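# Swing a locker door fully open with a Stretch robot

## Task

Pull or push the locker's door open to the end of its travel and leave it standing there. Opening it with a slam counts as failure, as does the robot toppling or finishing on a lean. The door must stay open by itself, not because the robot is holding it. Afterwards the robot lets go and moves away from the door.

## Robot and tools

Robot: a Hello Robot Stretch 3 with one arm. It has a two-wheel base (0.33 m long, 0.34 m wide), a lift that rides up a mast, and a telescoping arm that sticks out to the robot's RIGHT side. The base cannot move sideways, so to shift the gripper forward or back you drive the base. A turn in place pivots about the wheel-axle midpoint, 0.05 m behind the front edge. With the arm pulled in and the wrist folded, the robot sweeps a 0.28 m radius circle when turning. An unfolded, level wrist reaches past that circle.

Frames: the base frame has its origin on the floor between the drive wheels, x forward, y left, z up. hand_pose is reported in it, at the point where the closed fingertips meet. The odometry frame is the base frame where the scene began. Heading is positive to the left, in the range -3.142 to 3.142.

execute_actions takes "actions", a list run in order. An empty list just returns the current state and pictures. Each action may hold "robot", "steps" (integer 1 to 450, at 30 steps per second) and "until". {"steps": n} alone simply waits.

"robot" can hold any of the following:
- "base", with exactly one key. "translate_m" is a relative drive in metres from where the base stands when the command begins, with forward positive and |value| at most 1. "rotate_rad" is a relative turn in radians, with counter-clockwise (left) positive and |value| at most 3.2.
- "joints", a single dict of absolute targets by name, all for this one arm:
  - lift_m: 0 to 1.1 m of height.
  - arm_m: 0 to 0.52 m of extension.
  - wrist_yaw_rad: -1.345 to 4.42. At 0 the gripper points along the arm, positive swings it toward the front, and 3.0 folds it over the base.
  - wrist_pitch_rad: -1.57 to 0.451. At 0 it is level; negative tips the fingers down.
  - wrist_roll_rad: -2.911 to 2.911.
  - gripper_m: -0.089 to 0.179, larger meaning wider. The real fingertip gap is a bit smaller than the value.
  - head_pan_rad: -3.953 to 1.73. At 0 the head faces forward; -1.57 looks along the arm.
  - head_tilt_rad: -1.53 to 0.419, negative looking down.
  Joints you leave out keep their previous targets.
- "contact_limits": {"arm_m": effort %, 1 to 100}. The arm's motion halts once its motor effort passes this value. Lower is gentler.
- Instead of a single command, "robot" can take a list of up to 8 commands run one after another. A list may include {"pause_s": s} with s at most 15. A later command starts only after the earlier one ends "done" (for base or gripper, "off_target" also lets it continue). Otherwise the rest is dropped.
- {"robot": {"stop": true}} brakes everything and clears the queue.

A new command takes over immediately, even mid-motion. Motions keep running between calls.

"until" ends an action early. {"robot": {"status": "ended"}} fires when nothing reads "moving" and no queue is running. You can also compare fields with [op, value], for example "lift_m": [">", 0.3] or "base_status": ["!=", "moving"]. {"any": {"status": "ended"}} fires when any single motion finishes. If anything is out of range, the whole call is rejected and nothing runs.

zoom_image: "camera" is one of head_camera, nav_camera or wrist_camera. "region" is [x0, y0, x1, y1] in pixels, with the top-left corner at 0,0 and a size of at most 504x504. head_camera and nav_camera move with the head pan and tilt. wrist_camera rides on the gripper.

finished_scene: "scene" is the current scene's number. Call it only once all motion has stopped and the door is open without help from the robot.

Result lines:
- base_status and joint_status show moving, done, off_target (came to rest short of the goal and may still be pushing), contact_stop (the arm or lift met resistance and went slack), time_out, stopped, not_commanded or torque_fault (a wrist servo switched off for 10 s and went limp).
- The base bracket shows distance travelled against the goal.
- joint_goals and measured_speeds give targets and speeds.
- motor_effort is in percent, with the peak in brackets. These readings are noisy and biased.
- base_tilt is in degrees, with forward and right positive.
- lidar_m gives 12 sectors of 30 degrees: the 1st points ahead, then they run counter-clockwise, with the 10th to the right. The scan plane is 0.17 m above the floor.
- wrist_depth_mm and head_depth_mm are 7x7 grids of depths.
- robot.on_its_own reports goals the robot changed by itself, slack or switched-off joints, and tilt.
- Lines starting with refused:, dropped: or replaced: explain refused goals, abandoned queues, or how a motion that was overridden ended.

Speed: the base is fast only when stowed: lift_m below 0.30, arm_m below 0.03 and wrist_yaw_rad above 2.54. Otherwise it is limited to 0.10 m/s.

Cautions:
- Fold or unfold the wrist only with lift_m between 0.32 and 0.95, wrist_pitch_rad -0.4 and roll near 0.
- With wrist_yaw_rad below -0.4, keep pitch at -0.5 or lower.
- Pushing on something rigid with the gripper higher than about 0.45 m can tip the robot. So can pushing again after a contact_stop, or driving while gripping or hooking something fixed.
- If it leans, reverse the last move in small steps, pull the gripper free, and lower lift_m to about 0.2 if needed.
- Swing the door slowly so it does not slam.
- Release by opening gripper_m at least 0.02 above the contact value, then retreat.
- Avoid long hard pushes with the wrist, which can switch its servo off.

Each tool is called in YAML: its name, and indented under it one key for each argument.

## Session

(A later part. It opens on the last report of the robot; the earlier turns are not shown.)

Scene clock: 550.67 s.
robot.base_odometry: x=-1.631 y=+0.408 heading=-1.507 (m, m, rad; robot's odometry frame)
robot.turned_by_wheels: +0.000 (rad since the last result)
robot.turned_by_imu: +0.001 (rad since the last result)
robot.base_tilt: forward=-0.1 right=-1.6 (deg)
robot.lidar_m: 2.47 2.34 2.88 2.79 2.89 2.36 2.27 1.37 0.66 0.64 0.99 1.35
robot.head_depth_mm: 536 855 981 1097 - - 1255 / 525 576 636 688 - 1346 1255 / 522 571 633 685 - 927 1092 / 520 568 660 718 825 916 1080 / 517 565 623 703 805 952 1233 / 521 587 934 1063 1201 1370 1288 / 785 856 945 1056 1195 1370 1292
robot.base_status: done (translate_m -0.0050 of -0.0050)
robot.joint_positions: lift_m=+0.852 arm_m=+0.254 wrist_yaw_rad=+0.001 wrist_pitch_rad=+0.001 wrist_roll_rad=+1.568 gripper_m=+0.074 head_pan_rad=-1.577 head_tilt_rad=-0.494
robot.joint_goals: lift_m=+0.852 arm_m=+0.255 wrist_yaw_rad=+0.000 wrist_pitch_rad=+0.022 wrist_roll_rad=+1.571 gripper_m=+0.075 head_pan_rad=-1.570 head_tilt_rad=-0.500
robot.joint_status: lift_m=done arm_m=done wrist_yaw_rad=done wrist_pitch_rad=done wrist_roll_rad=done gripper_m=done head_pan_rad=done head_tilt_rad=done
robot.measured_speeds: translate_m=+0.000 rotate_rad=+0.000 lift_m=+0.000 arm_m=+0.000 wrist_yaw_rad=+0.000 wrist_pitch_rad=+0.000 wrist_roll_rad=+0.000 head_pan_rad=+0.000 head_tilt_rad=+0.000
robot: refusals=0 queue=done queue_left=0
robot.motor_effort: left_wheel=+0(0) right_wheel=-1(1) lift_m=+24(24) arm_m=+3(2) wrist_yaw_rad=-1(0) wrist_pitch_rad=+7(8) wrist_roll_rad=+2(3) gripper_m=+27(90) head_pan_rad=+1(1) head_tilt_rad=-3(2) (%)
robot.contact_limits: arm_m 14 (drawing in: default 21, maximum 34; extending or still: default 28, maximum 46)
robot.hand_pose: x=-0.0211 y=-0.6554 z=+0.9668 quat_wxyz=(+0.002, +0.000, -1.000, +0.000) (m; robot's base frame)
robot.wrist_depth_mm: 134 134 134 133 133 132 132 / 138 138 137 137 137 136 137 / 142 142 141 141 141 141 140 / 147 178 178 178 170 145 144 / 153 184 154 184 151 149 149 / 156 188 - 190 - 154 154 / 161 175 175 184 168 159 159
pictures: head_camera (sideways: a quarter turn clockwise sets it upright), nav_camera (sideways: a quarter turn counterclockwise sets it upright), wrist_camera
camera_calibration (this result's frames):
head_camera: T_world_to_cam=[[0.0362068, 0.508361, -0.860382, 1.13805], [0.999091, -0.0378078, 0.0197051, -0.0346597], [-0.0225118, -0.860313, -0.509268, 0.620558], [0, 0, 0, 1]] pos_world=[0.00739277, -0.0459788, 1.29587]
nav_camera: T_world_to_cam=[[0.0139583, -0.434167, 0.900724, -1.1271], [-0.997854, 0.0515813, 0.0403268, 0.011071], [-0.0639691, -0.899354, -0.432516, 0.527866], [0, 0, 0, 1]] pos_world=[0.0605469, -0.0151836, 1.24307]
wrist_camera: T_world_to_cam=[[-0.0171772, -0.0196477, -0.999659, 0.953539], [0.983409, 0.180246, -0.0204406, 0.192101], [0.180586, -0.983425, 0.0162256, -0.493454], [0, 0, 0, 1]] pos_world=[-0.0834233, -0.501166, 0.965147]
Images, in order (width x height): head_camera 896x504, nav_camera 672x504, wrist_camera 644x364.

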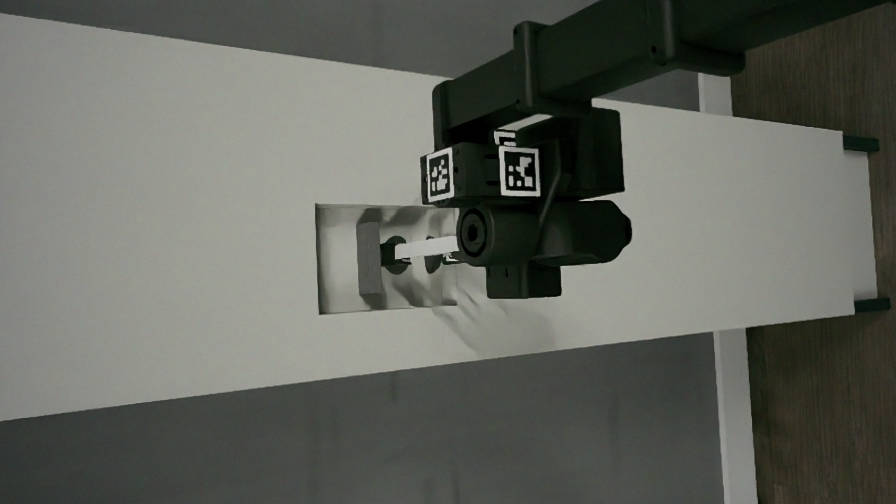

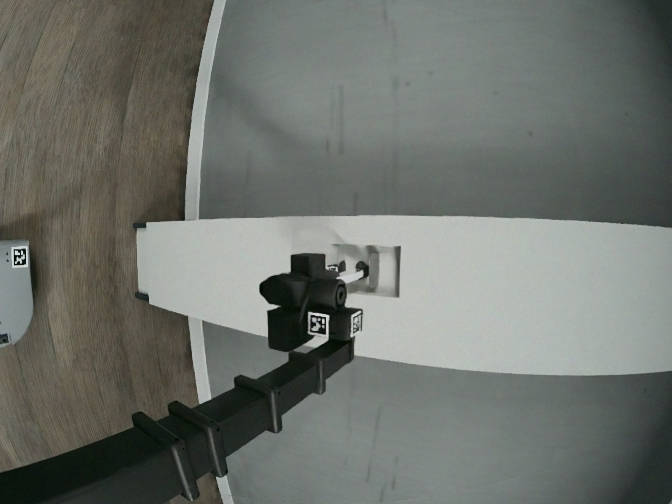

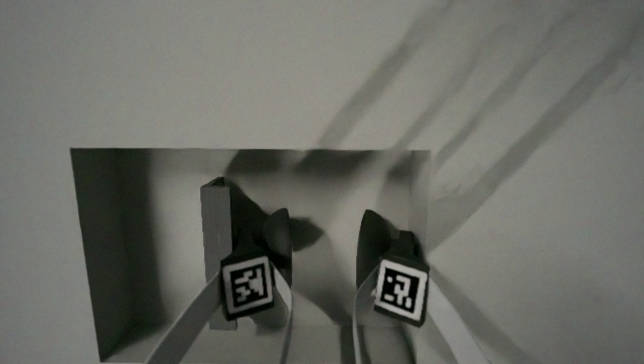

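execute_actions:
  actions:
    - {"robot": {"joints": {"gripper_m": 0.12, "lift_m": 0.866}}, "steps": 450, "until": {"robot": {"status": "ended"}}}

Scene clock: 572.80 s.
robot.base_odometry: x=-1.631 y=+0.408 heading=-1.507 (m, m, rad; robot's odometry frame)
robot.turned_by_wheels: +0.000 (rad since the last result)
robot.turned_by_imu: +0.001 (rad since the last result)
robot.base_tilt: forward=-0.2 right=-1.6 (deg)
robot.lidar_m: 2.46 2.33 2.89 2.79 2.89 2.36 2.27 1.37 0.67 0.64 0.99 1.34
robot.head_depth_mm: 535 854 968 1083 - - 1251 / 525 575 636 686 857 1346 1255 / 522 571 632 - 836 922 1095 / 519 568 647 715 824 917 1078 / 516 565 624 699 803 950 1231 / 520 586 936 1059 1198 1384 1288 / 784 857 943 1052 1188 1366 1292
robot.base_status: done (translate_m -0.0050 of -0.0050)
robot.joint_positions: lift_m=+0.866 arm_m=+0.254 wrist_yaw_rad=+0.001 wrist_pitch_rad=-0.009 wrist_roll_rad=+1.568 gripper_m=+0.119 head_pan_rad=-1.577 head_tilt_rad=-0.494
robot.joint_goals: lift_m=+0.866 arm_m=+0.255 wrist_yaw_rad=+0.000 wrist_pitch_rad=+0.022 wrist_roll_rad=+1.571 gripper_m=+0.120 head_pan_rad=-1.570 head_tilt_rad=-0.500
robot.joint_status: lift_m=done arm_m=done wrist_yaw_rad=done wrist_pitch_rad=done wrist_roll_rad=done gripper_m=done head_pan_rad=done head_tilt_rad=done
robot.measured_speeds: translate_m=+0.000 rotate_rad=+0.000 lift_m=+0.000 arm_m=+0.000 wrist_yaw_rad=+0.000 wrist_pitch_rad=+0.000 wrist_roll_rad=+0.000 head_pan_rad=+0.000 head_tilt_rad=+0.000
robot: refusals=0 queue=done queue_left=0
robot.motor_effort: left_wheel=+0(1) right_wheel=-1(1) lift_m=+45(45) arm_m=+2(4) wrist_yaw_rad=-1(1) wrist_pitch_rad=+11(11) wrist_roll_rad=+2(2) gripper_m=+29(99) head_pan_rad=+2(2) head_tilt_rad=-3(2) (%)
robot.contact_limits: arm_m 14 (drawing in: default 21, maximum 34; extending or still: default 28, maximum 46)
robot.hand_pose: x=-0.0211 y=-0.6553 z=+0.9777 quat_wxyz=(+0.002, +0.000, -1.000, -0.005) (m; robot's base frame)
robot.wrist_depth_mm: 133 133 133 133 133 133 133 / 136 137 137 137 137 137 137 / 140 141 141 141 141 140 141 / 145 175 176 177 177 145 145 / 149 180 152 183 181 150 150 / 154 179 - 189 - 155 155 / 160 167 175 184 176 160 161
pictures: head_camera (sideways: a quarter turn clockwise sets it upright), nav_camera (sideways: a quarter turn counterclockwise sets it upright), wrist_camera
camera_calibration (this result's frames):
head_camera: T_world_to_cam=[[0.0362069, 0.508365, -0.86038, 1.13805], [0.999091, -0.0378079, 0.019705, -0.0346595], [-0.0225119, -0.860312, -0.509271, 0.620562], [0, 0, 0, 1]] pos_world=[0.00739276, -0.0459787, 1.29587]
nav_camera: T_world_to_cam=[[0.0139583, -0.434171, 0.900722, -1.1271], [-0.997854, 0.0515813, 0.040327, 0.0110708], [-0.0639692, -0.899353, -0.432519, 0.527871], [0, 0, 0, 1]] pos_world=[0.0605469, -0.0151834, 1.24307]
wrist_camera: T_world_to_cam=[[-0.0171888, -0.0103712, -0.999798, 0.970632], [0.983423, 0.18035, -0.0187781, 0.190772], [0.180508, -0.983548, 0.0070993, -0.484707], [0, 0, 0, 1]] pos_world=[-0.0834317, -0.501072, 0.97746]
Images, in order (width x height): head_camera 896x504, nav_camera 672x504, wrist_camera 644x364.

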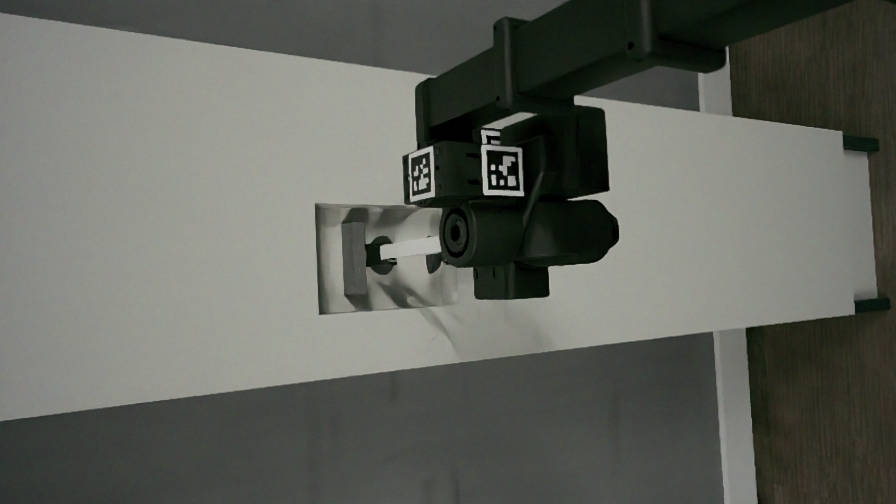

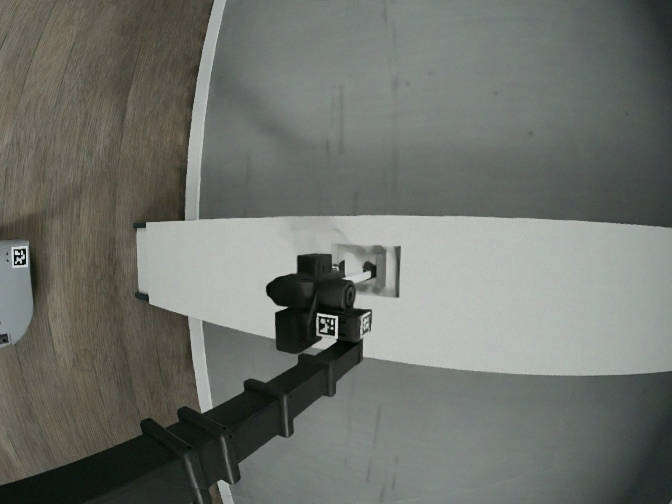

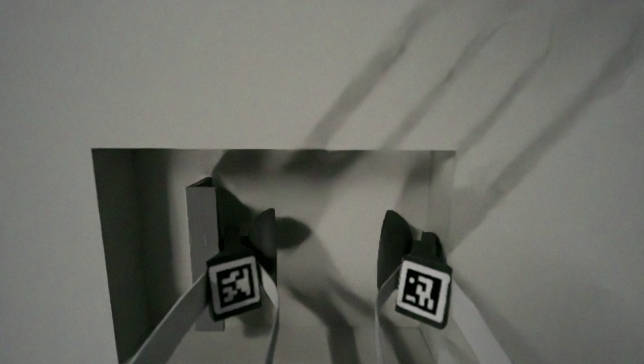

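execute_actions:
  actions:
    - {"robot": {"joints": {"arm_m": 0.225}}, "steps": 450, "until": {"robot": {"status": "ended"}}}

Scene clock: 577.50 s.
robot.base_odometry: x=-1.631 y=+0.408 heading=-1.507 (m, m, rad; robot's odometry frame)
robot.turned_by_wheels: +0.000 (rad since the last result)
robot.turned_by_imu: +0.001 (rad since the last result)
robot.base_tilt: forward=-0.1 right=-1.6 (deg)
robot.lidar_m: 2.47 2.33 2.88 2.79 2.89 2.36 2.27 1.37 0.66 0.60 0.99 1.35
robot.head_depth_mm: 531 855 969 1088 - - 1252 / 516 566 628 681 - 1343 1247 / 505 553 612 664 - 903 1068 / 495 541 596 685 - 876 1021 / 485 528 583 654 744 875 1209 / 481 540 933 1058 1199 1380 1296 / 783 856 942 1052 1188 1365 1295
robot.base_status: done (translate_m -0.0050 of -0.0050)
robot.joint_positions: lift_m=+0.866 arm_m=+0.225 wrist_yaw_rad=-0.005 wrist_pitch_rad=-0.013 wrist_roll_rad=+1.579 gripper_m=+0.119 head_pan_rad=-1.577 head_tilt_rad=-0.494
robot.joint_goals: lift_m=+0.866 arm_m=+0.225 wrist_yaw_rad=+0.000 wrist_pitch_rad=+0.022 wrist_roll_rad=+1.571 gripper_m=+0.120 head_pan_rad=-1.570 head_tilt_rad=-0.500
robot.joint_status: lift_m=done arm_m=done wrist_yaw_rad=done wrist_pitch_rad=done wrist_roll_rad=done gripper_m=done head_pan_rad=done head_tilt_rad=done
robot.measured_speeds: translate_m=+0.000 rotate_rad=+0.000 lift_m=+0.000 arm_m=+0.000 wrist_yaw_rad=+0.000 wrist_pitch_rad=+0.000 wrist_roll_rad=+0.000 head_pan_rad=+0.000 head_tilt_rad=+0.000
robot: refusals=0 queue=done queue_left=0
robot.motor_effort: left_wheel=-1(0) right_wheel=+2(2) lift_m=+41(44) arm_m=-4(5) wrist_yaw_rad=+3(4) wrist_pitch_rad=+12(12) wrist_roll_rad=-5(5) gripper_m=+27(28) head_pan_rad=+2(1) head_tilt_rad=-2(3) (%)
robot.hand_pose: x=-0.0227 y=-0.6263 z=+0.9767 quat_wxyz=(-0.004, -0.003, -1.000, -0.007) (m; robot's base frame)
robot.wrist_depth_mm: 148 148 148 149 149 149 149 / 148 149 149 149 149 150 150 / 149 150 150 150 150 150 151 / 150 181 182 183 182 151 151 / 151 180 153 183 179 152 152 / 152 180 - 185 - 153 152 / 152 168 182 185 178 153 154
pictures: head_camera (sideways: a quarter turn clockwise sets it upright), nav_camera (sideways: a quarter turn counterclockwise sets it upright), wrist_camera
camera_calibration (this result's frames):
head_camera: T_world_to_cam=[[0.0362069, 0.508365, -0.86038, 1.13805], [0.999091, -0.0378079, 0.019705, -0.0346595], [-0.0225119, -0.860312, -0.509271, 0.620562], [0, 0, 0, 1]] pos_world=[0.00739276, -0.0459787, 1.29587]
nav_camera: T_world_to_cam=[[0.0139583, -0.434171, 0.900722, -1.1271], [-0.997854, 0.0515813, 0.040327, 0.0110708], [-0.0639692, -0.899353, -0.432519, 0.527871], [0, 0, 0, 1]] pos_world=[0.0605469, -0.0151834, 1.24307]
wrist_camera: T_world_to_cam=[[-0.00621833, -0.00577432, -0.999964, 0.973153], [0.984651, 0.174387, -0.00713011, 0.171941], [0.174422, -0.98466, 0.0046013, -0.454274], [0, 0, 0, 1]] pos_world=[-0.0840155, -0.47167, 0.976434]
Images, in order (width x height): head_camera 896x504, nav_camera 672x504, wrist_camera 644x364.

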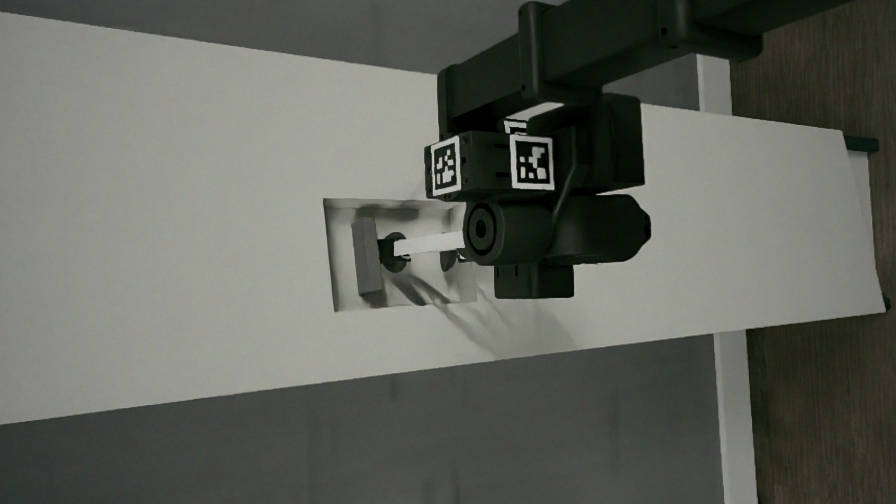

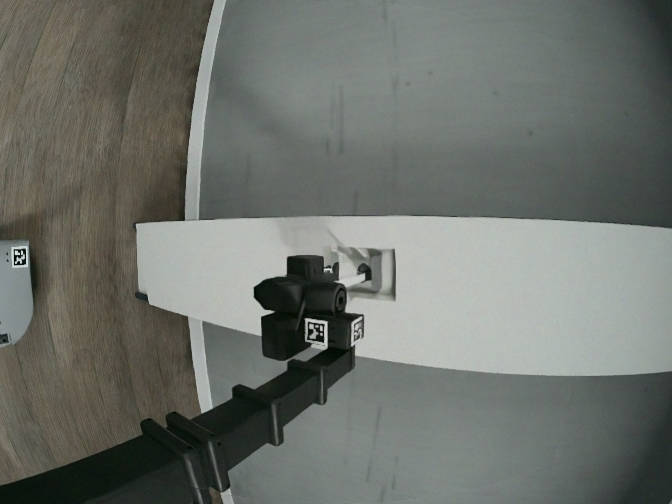

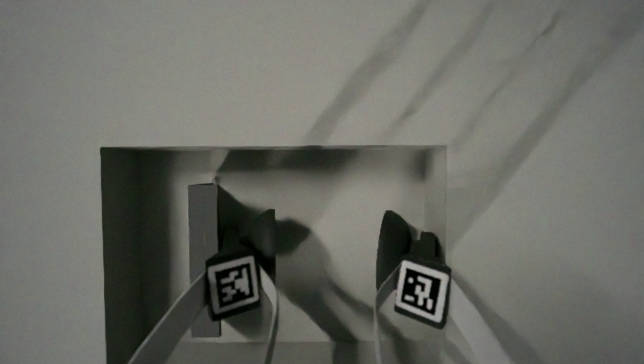

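execute_actions:
  actions:
    - {"robot": [{"joints": {"arm_m": 0.185}, "base": {"translate_m": -0.0135}}, {"joints": {"arm_m": 0.148}, "base": {"translate_m": -0.02}}], "steps": 450, "until": {"robot": {"status": "ended"}}}

Scene clock: 672.50 s.
robot.base_odometry: x=-1.633 y=+0.442 heading=-1.507 (m, m, rad; robot's odometry frame)
robot.turned_by_wheels: +0.000 (rad since the last result)
robot.turned_by_imu: +0.002 (rad since the last result)
robot.base_tilt: forward=-0.2 right=-1.6 (deg)
robot.lidar_m: 2.50 2.37 2.87 2.79 2.89 2.33 2.24 1.36 0.67 0.47 0.99 1.35
robot.head_depth_mm: 803 886 982 1098 - - 1251 / 499 553 624 723 - - 1278 / 459 505 564 634 - - 1016 / 426 465 512 605 - 726 864 / 397 430 471 522 579 685 1019 / 376 416 620 1008 1178 1377 1293 / 774 855 947 1054 1191 1361 1293
robot.base_status: done (translate_m -0.0200 of -0.0200)
robot.joint_positions: lift_m=+0.866 arm_m=+0.148 wrist_yaw_rad=+0.004 wrist_pitch_rad=-0.017 wrist_roll_rad=+1.592 gripper_m=+0.119 head_pan_rad=-1.577 head_tilt_rad=-0.494
robot.joint_goals: lift_m=+0.866 arm_m=+0.148 wrist_yaw_rad=+0.000 wrist_pitch_rad=+0.022 wrist_roll_rad=+1.571 gripper_m=+0.120 head_pan_rad=-1.570 head_tilt_rad=-0.500
robot.joint_status: lift_m=done arm_m=done wrist_yaw_rad=done wrist_pitch_rad=done wrist_roll_rad=done gripper_m=done head_pan_rad=done head_tilt_rad=done
robot.measured_speeds: translate_m=+0.000 rotate_rad=+0.000 lift_m=+0.000 arm_m=+0.000 wrist_yaw_rad=+0.000 wrist_pitch_rad=+0.000 wrist_roll_rad=+0.000 head_pan_rad=+0.000 head_tilt_rad=+0.000
robot: refusals=0 queue=done queue_left=0
robot.motor_effort: left_wheel=+0(6) right_wheel=+0(9) lift_m=+39(41) arm_m=-5(9) wrist_yaw_rad=-3(20) wrist_pitch_rad=+14(14) wrist_roll_rad=-13(13) gripper_m=+28(27) head_pan_rad=+2(2) head_tilt_rad=-2(3) (%)
robot.hand_pose: x=-0.0204 y=-0.5492 z=+0.9757 quat_wxyz=(-0.010, +0.002, -1.000, -0.009) (m; robot's base frame)
robot.wrist_depth_mm: 206 206 206 206 206 206 205 / 190 190 190 191 190 190 189 / 176 176 177 176 177 176 176 / 165 179 194 196 186 164 165 / 155 181 159 186 176 154 154 / 145 171 - 176 - 145 145 / 139 162 164 166 164 137 137
pictures: head_camera (sideways: a quarter turn clockwise sets it upright), nav_camera (sideways: a quarter turn counterclockwise sets it upright), wrist_camera
camera_calibration (this result's frames):
head_camera: T_world_to_cam=[[0.0362068, 0.508365, -0.86038, 1.13805], [0.999091, -0.0378077, 0.019705, -0.0346595], [-0.0225117, -0.860312, -0.509271, 0.620562], [0, 0, 0, 1]] pos_world=[0.00739277, -0.0459787, 1.29587]
nav_camera: T_world_to_cam=[[0.0139584, -0.434171, 0.900723, -1.1271], [-0.997854, 0.0515811, 0.040327, 0.0110708], [-0.063969, -0.899353, -0.432519, 0.527871], [0, 0, 0, 1]] pos_world=[0.0605469, -0.0151834, 1.24307]
wrist_camera: T_world_to_cam=[[0.00680608, -0.00139925, -0.999976, 0.97527], [0.983116, 0.182871, 0.00643544, 0.147657], [0.182858, -0.983136, 0.00262026, -0.375821], [0, 0, 0, 1]] pos_world=[-0.0830802, -0.395121, 0.975281]
Images, in order (width x height): head_camera 896x504, nav_camera 672x504, wrist_camera 644x364.

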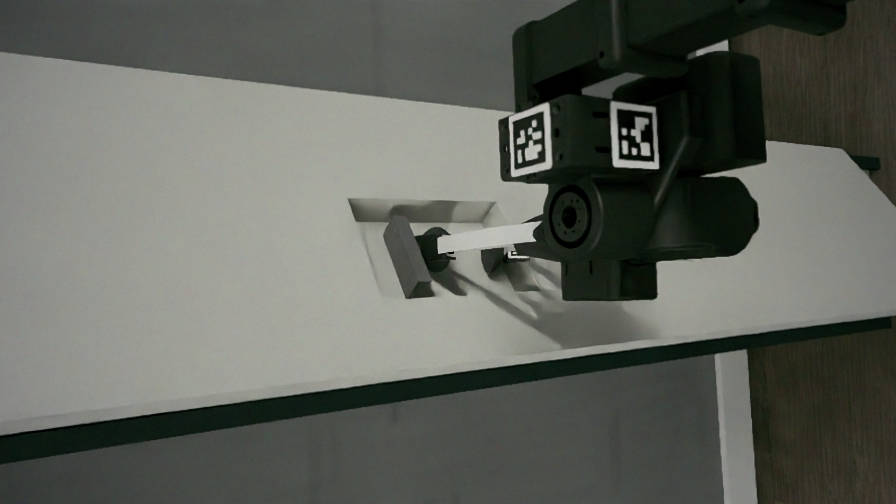

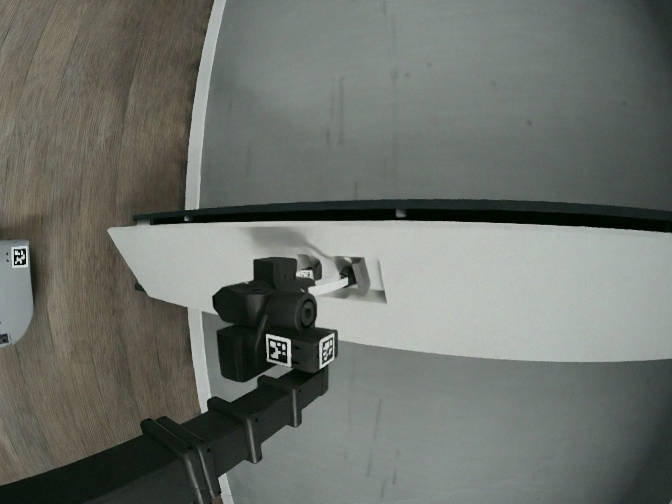

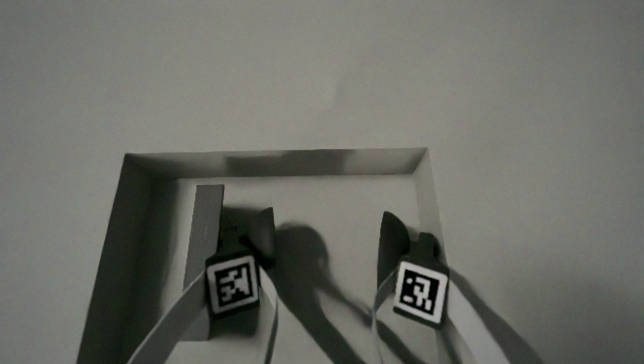

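execute_actions:
  actions:
    - {"robot": [{"joints": {"gripper_m": 0.005, "lift_m": 0.854}}, {"joints": {"arm_m": 0.0}}], "steps": 450, "until": {"robot": {"status": "ended"}}}

Scene clock: 680.37 s.
robot.base_odometry: x=-1.633 y=+0.442 heading=-1.507 (m, m, rad; robot's odometry frame)
robot.turned_by_wheels: +0.000 (rad since the last result)
robot.turned_by_imu: +0.002 (rad since the last result)
robot.base_tilt: forward=-0.2 right=-1.6 (deg)
robot.lidar_m: 2.50 2.36 2.88 2.79 2.89 2.33 2.24 1.37 0.67 0.48 0.99 1.35
robot.head_depth_mm: 803 889 983 1103 1251 1419 - / 500 555 625 724 1198 1399 - / 462 508 566 638 729 852 - / 429 468 517 620 631 727 - / 401 435 476 527 588 689 1075 / 377 417 620 1008 1178 1377 1290 / 774 858 945 1052 1189 1365 1289
robot.base_status: done (translate_m -0.0200 of -0.0200)
robot.joint_positions: lift_m=+0.854 arm_m=+0.000 wrist_yaw_rad=+0.001 wrist_pitch_rad=-0.001 wrist_roll_rad=+1.582 gripper_m=+0.005 head_pan_rad=-1.577 head_tilt_rad=-0.494
robot.joint_goals: lift_m=+0.854 arm_m=+0.000 wrist_yaw_rad=+0.000 wrist_pitch_rad=+0.022 wrist_roll_rad=+1.571 gripper_m=+0.005 head_pan_rad=-1.570 head_tilt_rad=-0.500
robot.joint_status: lift_m=done arm_m=done wrist_yaw_rad=done wrist_pitch_rad=done wrist_roll_rad=done gripper_m=done head_pan_rad=done head_tilt_rad=done
robot.measured_speeds: translate_m=+0.000 rotate_rad=+0.000 lift_m=+0.000 arm_m=+0.000 wrist_yaw_rad=+0.000 wrist_pitch_rad=+0.000 wrist_roll_rad=+0.000 head_pan_rad=+0.000 head_tilt_rad=+0.000
robot: refusals=0 queue=done queue_left=0
robot.motor_effort: left_wheel=+1(1) right_wheel=-1(3) lift_m=+25(39) arm_m=-4(3) wrist_yaw_rad=-1(7) wrist_pitch_rad=+8(14) wrist_roll_rad=-7(13) gripper_m=-1(82) head_pan_rad=+1(1) head_tilt_rad=-2(3) (%)
robot.hand_pose: x=-0.0212 y=-0.4015 z=+0.9685 quat_wxyz=(-0.005, +0.000, -1.000, -0.001) (m; robot's base frame)
robot.wrist_depth_mm: 676 661 654 370 371 368 366 / 347 348 348 345 343 341 340 / 325 321 326 330 319 318 317 / 304 303 329 334 298 298 299 / 284 282 311 321 283 281 278 / 267 267 269 - 266 263 263 / 804 804 796 809 803 802 806
pictures: head_camera (sideways: a quarter turn clockwise sets it upright), nav_camera (sideways: a quarter turn counterclockwise sets it upright), wrist_camera
camera_calibration (this result's frames):
head_camera: T_world_to_cam=[[0.0362054, 0.508365, -0.86038, 1.13805], [0.999091, -0.0378051, 0.019705, -0.0346595], [-0.0225095, -0.860312, -0.509271, 0.620562], [0, 0, 0, 1]] pos_world=[0.00739289, -0.0459787, 1.29587]
nav_camera: T_world_to_cam=[[0.0139595, -0.434171, 0.900722, -1.1271], [-0.997854, 0.0515785, 0.040327, 0.0110708], [-0.0639667, -0.899353, -0.432519, 0.527871], [0, 0, 0, 1]] pos_world=[0.0605469, -0.0151832, 1.24307]
wrist_camera: T_world_to_cam=[[-0.00284401, -0.01838, -0.999827, 0.961129], [0.983639, 0.18005, -0.00610784, 0.132472], [0.180131, -0.983486, 0.0175672, -0.245153], [0, 0, 0, 1]] pos_world=[-0.0834111, -0.247291, 0.966078]
Images, in order (width x height): head_camera 896x504, nav_camera 672x504, wrist_camera 644x364.

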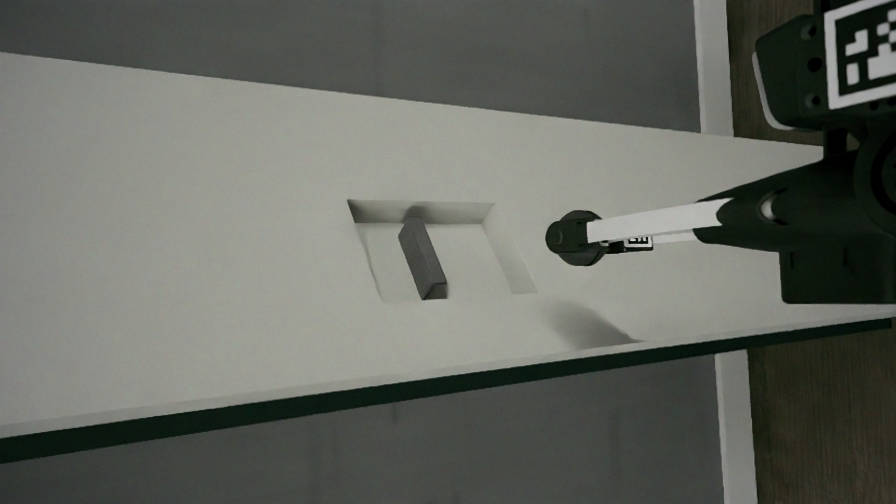

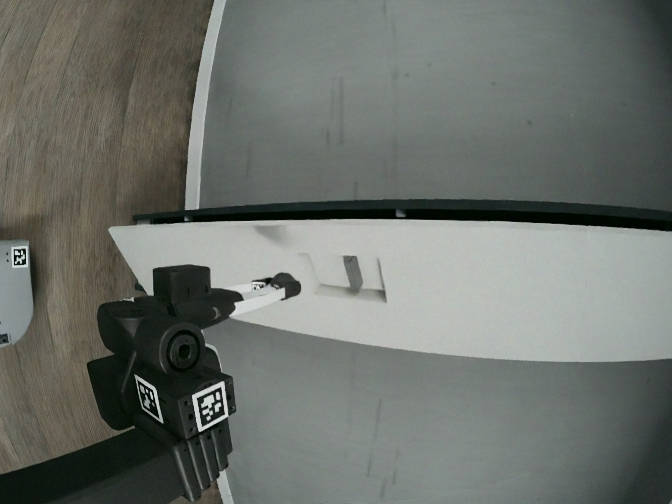

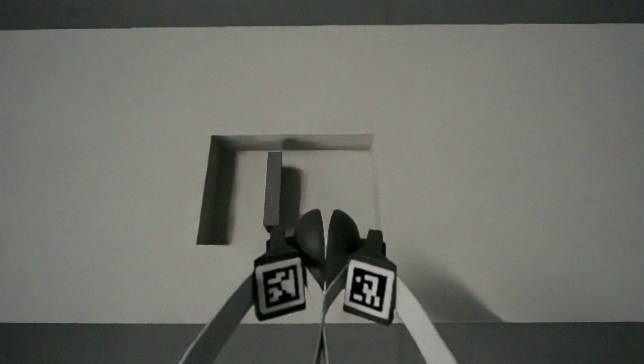

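execute_actions:
  actions:
    - {"robot": [{"joints": {"lift_m": 0.62, "wrist_roll_rad": 0.0, "head_tilt_rad": -0.8}, "base": {"translate_m": 0.17}}, {"joints": {"arm_m": 0.13}, "contact_limits": {"arm_m": 14}}], "steps": 450, "until": {"robot": {"status": "ended"}}}

Scene clock: 715.73 s.
robot.base_odometry: x=-1.622 y=+0.272 heading=-1.507 (m, m, rad; robot's odometry frame)
robot.turned_by_wheels: +0.000 (rad since the last result)
robot.turned_by_imu: +0.003 (rad since the last result)
robot.base_tilt: forward=-0.1 right=-1.6 (deg)
robot.lidar_m: 2.33 2.22 2.88 2.79 2.89 2.50 2.41 1.36 0.52 0.48 0.99 1.34
robot.head_depth_mm: 446 561 670 901 1431 1289 1167 / 416 480 601 751 976 - 1132 / 828 933 1064 769 841 1233 1141 / 743 877 1081 1345 - 1259 1141 / 839 961 1132 1375 1466 1280 1140 / 834 957 1122 1358 1460 1285 1143 / 829 950 1116 1346 1469 1285 1145
robot.base_status: done (translate_m +0.1700 of +0.1700)
robot.joint_positions: lift_m=+0.620 arm_m=+0.130 wrist_yaw_rad=+0.001 wrist_pitch_rad=+0.000 wrist_roll_rad=+0.008 gripper_m=+0.005 head_pan_rad=-1.577 head_tilt_rad=-0.790
robot.joint_goals: lift_m=+0.620 arm_m=+0.130 wrist_yaw_rad=+0.000 wrist_pitch_rad=+0.022 wrist_roll_rad=+0.000 gripper_m=+0.005 head_pan_rad=-1.570 head_tilt_rad=-0.800
robot.joint_status: lift_m=done arm_m=done wrist_yaw_rad=done wrist_pitch_rad=done wrist_roll_rad=done gripper_m=done head_pan_rad=done head_tilt_rad=done
robot.measured_speeds: translate_m=+0.000 rotate_rad=+0.000 lift_m=+0.000 arm_m=+0.000 wrist_yaw_rad=+0.000 wrist_pitch_rad=+0.000 wrist_roll_rad=+0.000 head_pan_rad=+0.000 head_tilt_rad=+0.000
robot: refusals=0 queue=done queue_left=0
robot.motor_effort: left_wheel=-1(4) right_wheel=-1(3) lift_m=+24(25) arm_m=+2(6) wrist_yaw_rad=-1(1) wrist_pitch_rad=+7(8) wrist_roll_rad=-4(7) gripper_m=+0(2) head_pan_rad=+1(2) head_tilt_rad=-4(21) (%)
robot.contact_limits: arm_m 14 (drawing in: default 21, maximum 34; extending or still: default 28, maximum 46)
robot.hand_pose: x=-0.0213 y=-0.5309 z=+0.7350 quat_wxyz=(+0.705, +0.000, -0.710, +0.000) (m; robot's base frame)
robot.wrist_depth_mm: 556 557 551 541 519 518 94 / 578 575 568 564 534 520 97 / 593 590 582 580 547 545 100 / 615 612 601 595 568 550 104 / 635 621 623 609 588 575 108 / 653 651 644 - 608 589 114 / 681 676 670 662 634 594 124
pictures: head_camera (sideways: a quarter turn clockwise sets it upright), nav_camera (sideways: a quarter turn counterclockwise sets it upright), wrist_camera
camera_calibration (this result's frames):
head_camera: T_world_to_cam=[[0.0375662, 0.736806, -0.675059, 0.896478], [0.999066, -0.0421284, 0.00961487, -0.0215175], [-0.0213549, -0.67479, -0.737701, 0.917703], [0, 0, 0, 1]] pos_world=[0.00741764, -0.0421801, 1.28237]
nav_camera: T_world_to_cam=[[0.0125054, -0.677581, 0.735342, -0.911468], [-0.997939, 0.0378289, 0.0518287, -0.00388485], [-0.0629353, -0.734475, -0.675712, 0.84426], [0, 0, 0, 1]] pos_world=[0.0606552, 0.00264062, 1.24092]
wrist_camera: T_world_to_cam=[[-0.999772, -0.0203419, 0.00653678, -0.0366114], [-0.010093, 0.179973, -0.98362, 0.851708], [0.0188322, -0.983461, -0.180138, -0.226439], [0, 0, 0, 1]] pos_world=[-0.0237424, -0.376724, 0.797206]
Images, in order (width x height): head_camera 896x504, nav_camera 672x504, wrist_camera 644x364.

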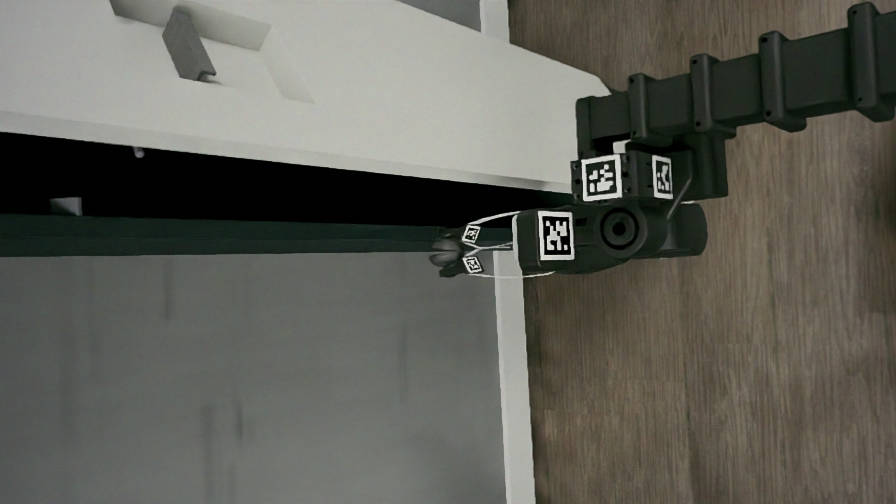

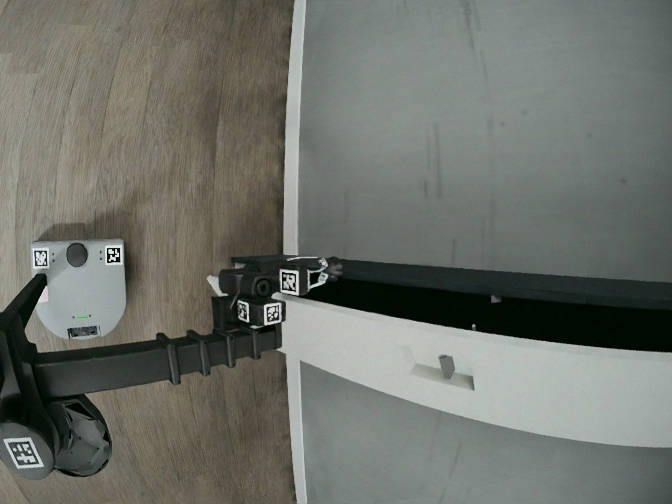

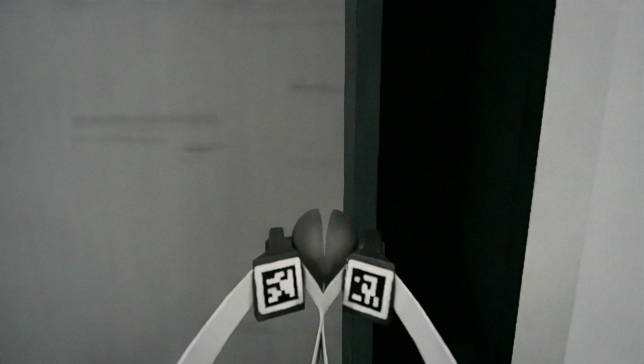

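execute_actions:
  actions:
    - {"robot": {"base": {"translate_m": -0.215}}, "steps": 450, "until": {"robot": {"translate_m": ["<", -0.11]}}}
    - {"robot": {"joints": {"arm_m": 0.085}}, "steps": 450, "until": {"robot": {"status": "ended"}}}

Scene clock: 743.30 s.
robot.base_odometry: x=-1.636 y=+0.487 heading=-1.507 (m, m, rad; robot's odometry frame)
robot.turned_by_wheels: +0.000 (rad since the last result)
robot.turned_by_imu: +0.184 (rad since the last result)
robot.base_tilt: forward=-0.1 right=-1.6 (deg)
robot.lidar_m: 2.51 2.38 2.82 2.80 2.72 2.23 2.22 1.16 0.51 0.42 1.05 1.66
robot.head_depth_mm: 444 535 673 1306 1457 1272 1173 / 403 509 595 752 1057 - 1139 / 368 428 529 639 836 - 1140 / 618 686 774 886 1092 1255 1142 / 825 965 1162 1420 1466 1280 1142 / 865 998 1182 1451 1466 1280 1143 / 877 1015 1206 1484 1470 1283 1143
robot.base_status: done (translate_m -0.2150 of -0.2150)
robot.joint_positions: lift_m=+0.620 arm_m=+0.085 wrist_yaw_rad=+0.117 wrist_pitch_rad=-0.005 wrist_roll_rad=+0.001 gripper_m=+0.005 head_pan_rad=-1.576 head_tilt_rad=-0.792
robot.joint_goals: lift_m=+0.620 arm_m=+0.085 wrist_yaw_rad=+0.093 wrist_pitch_rad=+0.022 wrist_roll_rad=+0.000 gripper_m=+0.005 head_pan_rad=-1.570 head_tilt_rad=-0.800
robot.joint_status: lift_m=done arm_m=done wrist_yaw_rad=done wrist_pitch_rad=done wrist_roll_rad=done gripper_m=done head_pan_rad=done head_tilt_rad=done
robot.measured_speeds: translate_m=+0.000 rotate_rad=+0.000 lift_m=+0.000 arm_m=+0.000 wrist_yaw_rad=+0.000 wrist_pitch_rad=+0.000 wrist_roll_rad=+0.000 head_pan_rad=+0.000 head_tilt_rad=+0.000
robot: refusals=0 queue=done queue_left=0
robot.on_its_own: wrist_yaw_rad is held at +0.093, not at your +0.000, by its stall guard, which is still easing
robot.motor_effort: left_wheel=+2(22) right_wheel=-8(55) lift_m=+25(25) arm_m=+5(9) wrist_yaw_rad=-17(82) wrist_pitch_rad=+9(11) wrist_roll_rad=+0(4) gripper_m=-3(13) head_pan_rad=+1(2) head_tilt_rad=-3(4) (%)
robot.hand_pose: x=+0.0084 y=-0.4839 z=+0.7335 quat_wxyz=(+0.706, +0.043, -0.706, +0.039) (m; robot's base frame)
robot.wrist_depth_mm: 842 742 678 614 364 88 106 / 874 786 715 637 384 92 111 / 905 808 721 655 100 95 118 / 971 829 755 689 102 100 124 / - 869 801 704 103 105 132 / - 923 841 - 101 110 140 / - 949 835 749 112 116 150
pictures: head_camera (sideways: a quarter turn clockwise sets it upright), nav_camera (sideways: a quarter turn counterclockwise sets it upright), wrist_camera
camera_calibration (this result's frames):
head_camera: T_world_to_cam=[[0.0368534, 0.738242, -0.673528, 0.894487], [0.999107, -0.0411723, 0.00953995, -0.0214202], [-0.0206879, -0.673278, -0.7391, 0.919519], [0, 0, 0, 1]] pos_world=[0.00745905, -0.0421382, 1.28228]
nav_camera: T_world_to_cam=[[0.0131596, -0.679093, 0.733934, -0.909638], [-0.997976, 0.0367464, 0.0518946, -0.00397026], [-0.0622107, -0.733132, -0.677235, 0.846237], [0, 0, 0, 1]] pos_world=[0.0606533, 0.00282044, 1.24092]
wrist_camera: T_world_to_cam=[[-0.990596, -0.136178, 0.0132695, -0.0670241], [-0.0381883, 0.18205, -0.982547, 0.842586], [0.131386, -0.973814, -0.185538, -0.173301], [0, 0, 0, 1]] pos_world=[-0.0114477, -0.331283, 0.796616]
Images, in order (width x height): head_camera 896x504, nav_camera 672x504, wrist_camera 644x364.

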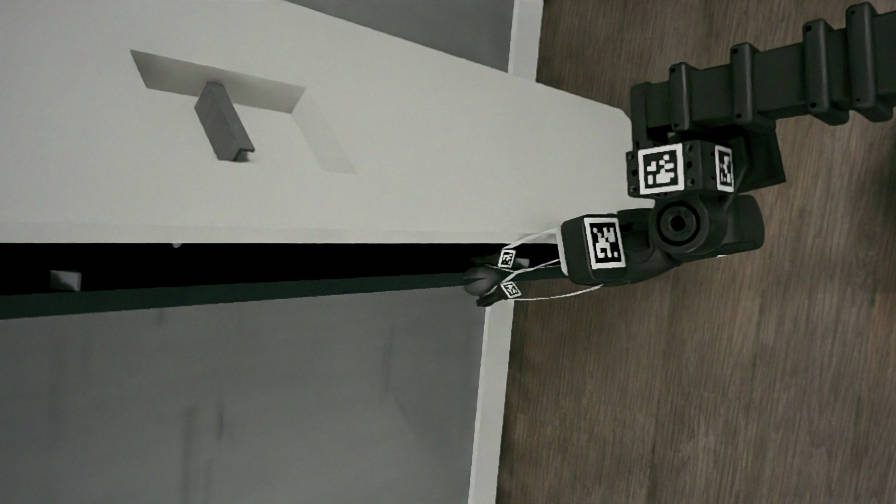

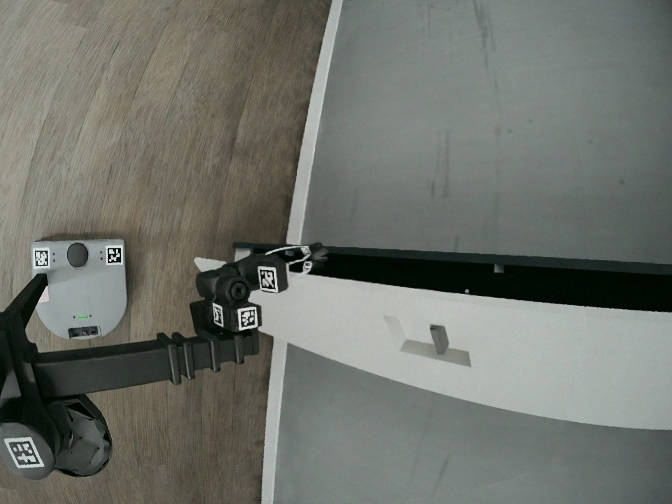

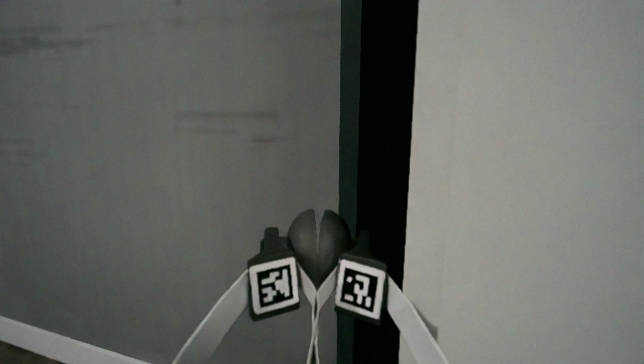

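execute_actions:
  actions:
    - {"robot": {"joints": {"arm_m": 0.03}}, "steps": 8}
    - {"robot": {"base": {"rotate_rad": -0.2}}, "steps": 450, "until": {"robot": {"status": "ended"}}}

Scene clock: 811.70 s.
robot.base_odometry: x=-1.636 y=+0.487 heading=-1.707 (m, m, rad; robot's odometry frame)
robot.turned_by_wheels: -0.200 (rad since the last result)
robot.turned_by_imu: -0.193 (rad since the last result)
robot.base_tilt: forward=-0.1 right=-1.6 (deg)
robot.lidar_m: 2.52 2.39 2.90 2.80 2.89 2.32 2.22 1.37 0.36 0.51 0.98 1.32
robot.head_depth_mm: 329 350 405 1432 1457 1279 1153 / 532 447 468 528 679 1298 - / 785 850 908 980 1128 1129 1102 / 819 940 1108 1350 1296 - 1124 / 811 931 1095 1292 1289 1278 1140 / 777 800 873 1298 1460 1280 1143 / 586 939 1103 1334 1466 1287 1145
robot.base_status: done (rotate_rad -0.1999 of -0.2000)
robot.joint_positions: lift_m=+0.620 arm_m=+0.030 wrist_yaw_rad=+0.136 wrist_pitch_rad=-0.001 wrist_roll_rad=+0.001 gripper_m=+0.005 head_pan_rad=-1.576 head_tilt_rad=-0.792
robot.joint_goals: lift_m=+0.620 arm_m=+0.030 wrist_yaw_rad=+0.134 wrist_pitch_rad=+0.022 wrist_roll_rad=+0.000 gripper_m=+0.005 head_pan_rad=-1.570 head_tilt_rad=-0.800
robot.joint_status: lift_m=done arm_m=done wrist_yaw_rad=done wrist_pitch_rad=done wrist_roll_rad=done gripper_m=done head_pan_rad=done head_tilt_rad=done
robot.measured_speeds: translate_m=+0.000 rotate_rad=+0.000 lift_m=+0.000 arm_m=+0.000 wrist_yaw_rad=+0.000 wrist_pitch_rad=+0.000 wrist_roll_rad=+0.000 head_pan_rad=+0.000 head_tilt_rad=+0.000
robot: refusals=0 queue=done queue_left=0
robot.on_its_own: wrist_yaw_rad is held at +0.134, not at your +0.000, by its stall guard, which is not easing now
robot.motor_effort: left_wheel=+1(11) right_wheel=-1(23) lift_m=+25(25) arm_m=+2(2) wrist_yaw_rad=-1(61) wrist_pitch_rad=+8(9) wrist_roll_rad=+0(0) gripper_m=-1(11) head_pan_rad=+2(1) head_tilt_rad=-3(4) (%)
robot.hand_pose: x=+0.0132 y=-0.4285 z=+0.7345 quat_wxyz=(+0.706, +0.049, -0.705, +0.047) (m; robot's base frame)
robot.wrist_depth_mm: 715 697 669 612 598 344 199 / 754 719 685 628 616 340 198 / 779 746 704 653 632 348 195 / 812 763 733 670 647 360 191 / 844 793 758 674 666 352 189 / 879 831 789 - 679 345 187 / 907 871 810 727 726 334 184
pictures: head_camera (sideways: a quarter turn clockwise sets it upright), nav_camera (sideways: a quarter turn counterclockwise sets it upright), wrist_camera
camera_calibration (this result's frames):
head_camera: T_world_to_cam=[[0.0368535, 0.738242, -0.673528, 0.894487], [0.999107, -0.0411724, 0.00953995, -0.0214202], [-0.020688, -0.673278, -0.7391, 0.919519], [0, 0, 0, 1]] pos_world=[0.00745904, -0.0421382, 1.28228]
nav_camera: T_world_to_cam=[[0.0131596, -0.679093, 0.733934, -0.909638], [-0.997976, 0.0367465, 0.0518946, -0.00397025], [-0.0622107, -0.733132, -0.677235, 0.846237], [0, 0, 0, 1]] pos_world=[0.0606533, 0.00282043, 1.24092]
wrist_camera: T_world_to_cam=[[-0.987859, -0.154778, 0.0133691, -0.0628249], [-0.041119, 0.177509, -0.98326, 0.832291], [0.149814, -0.971872, -0.181718, -0.122088], [0, 0, 0, 1]] pos_world=[-0.00954869, -0.276116, 0.797013]
Images, in order (width x height): head_camera 896x504, nav_camera 672x504, wrist_camera 644x364.

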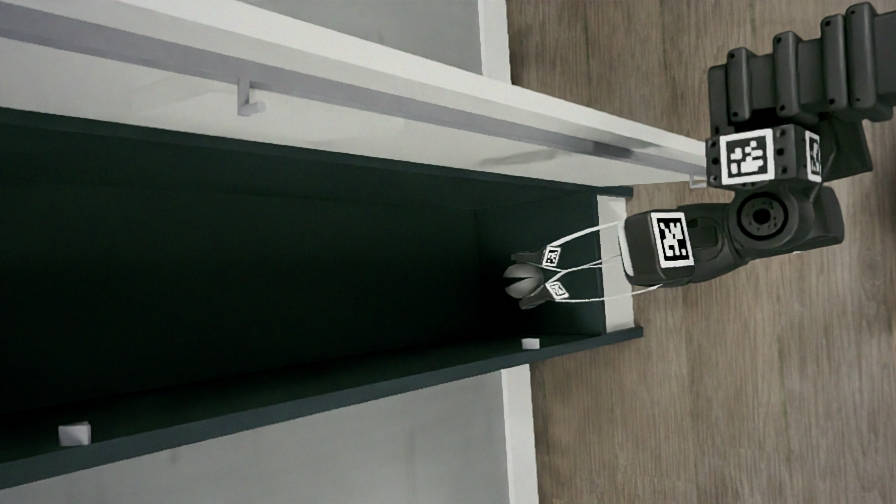

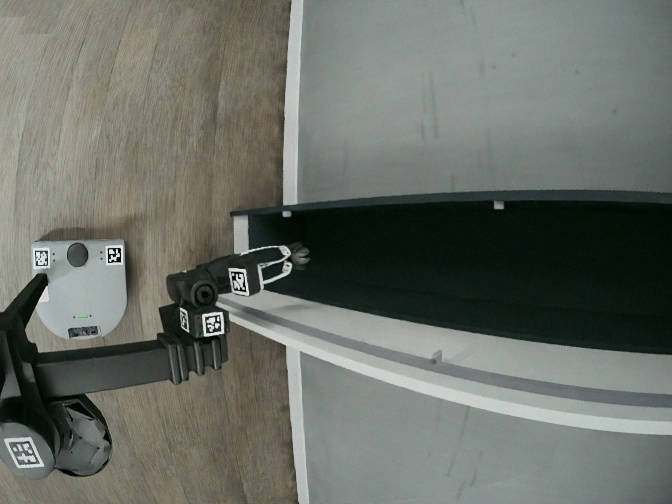

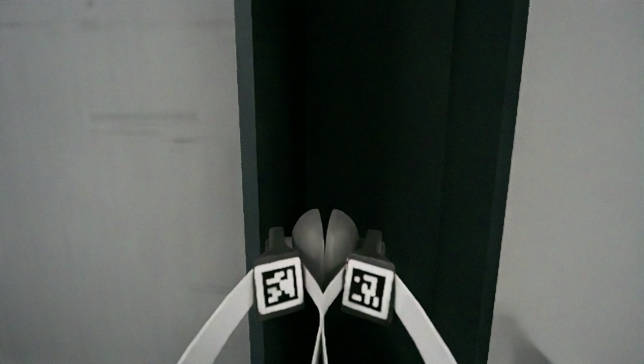

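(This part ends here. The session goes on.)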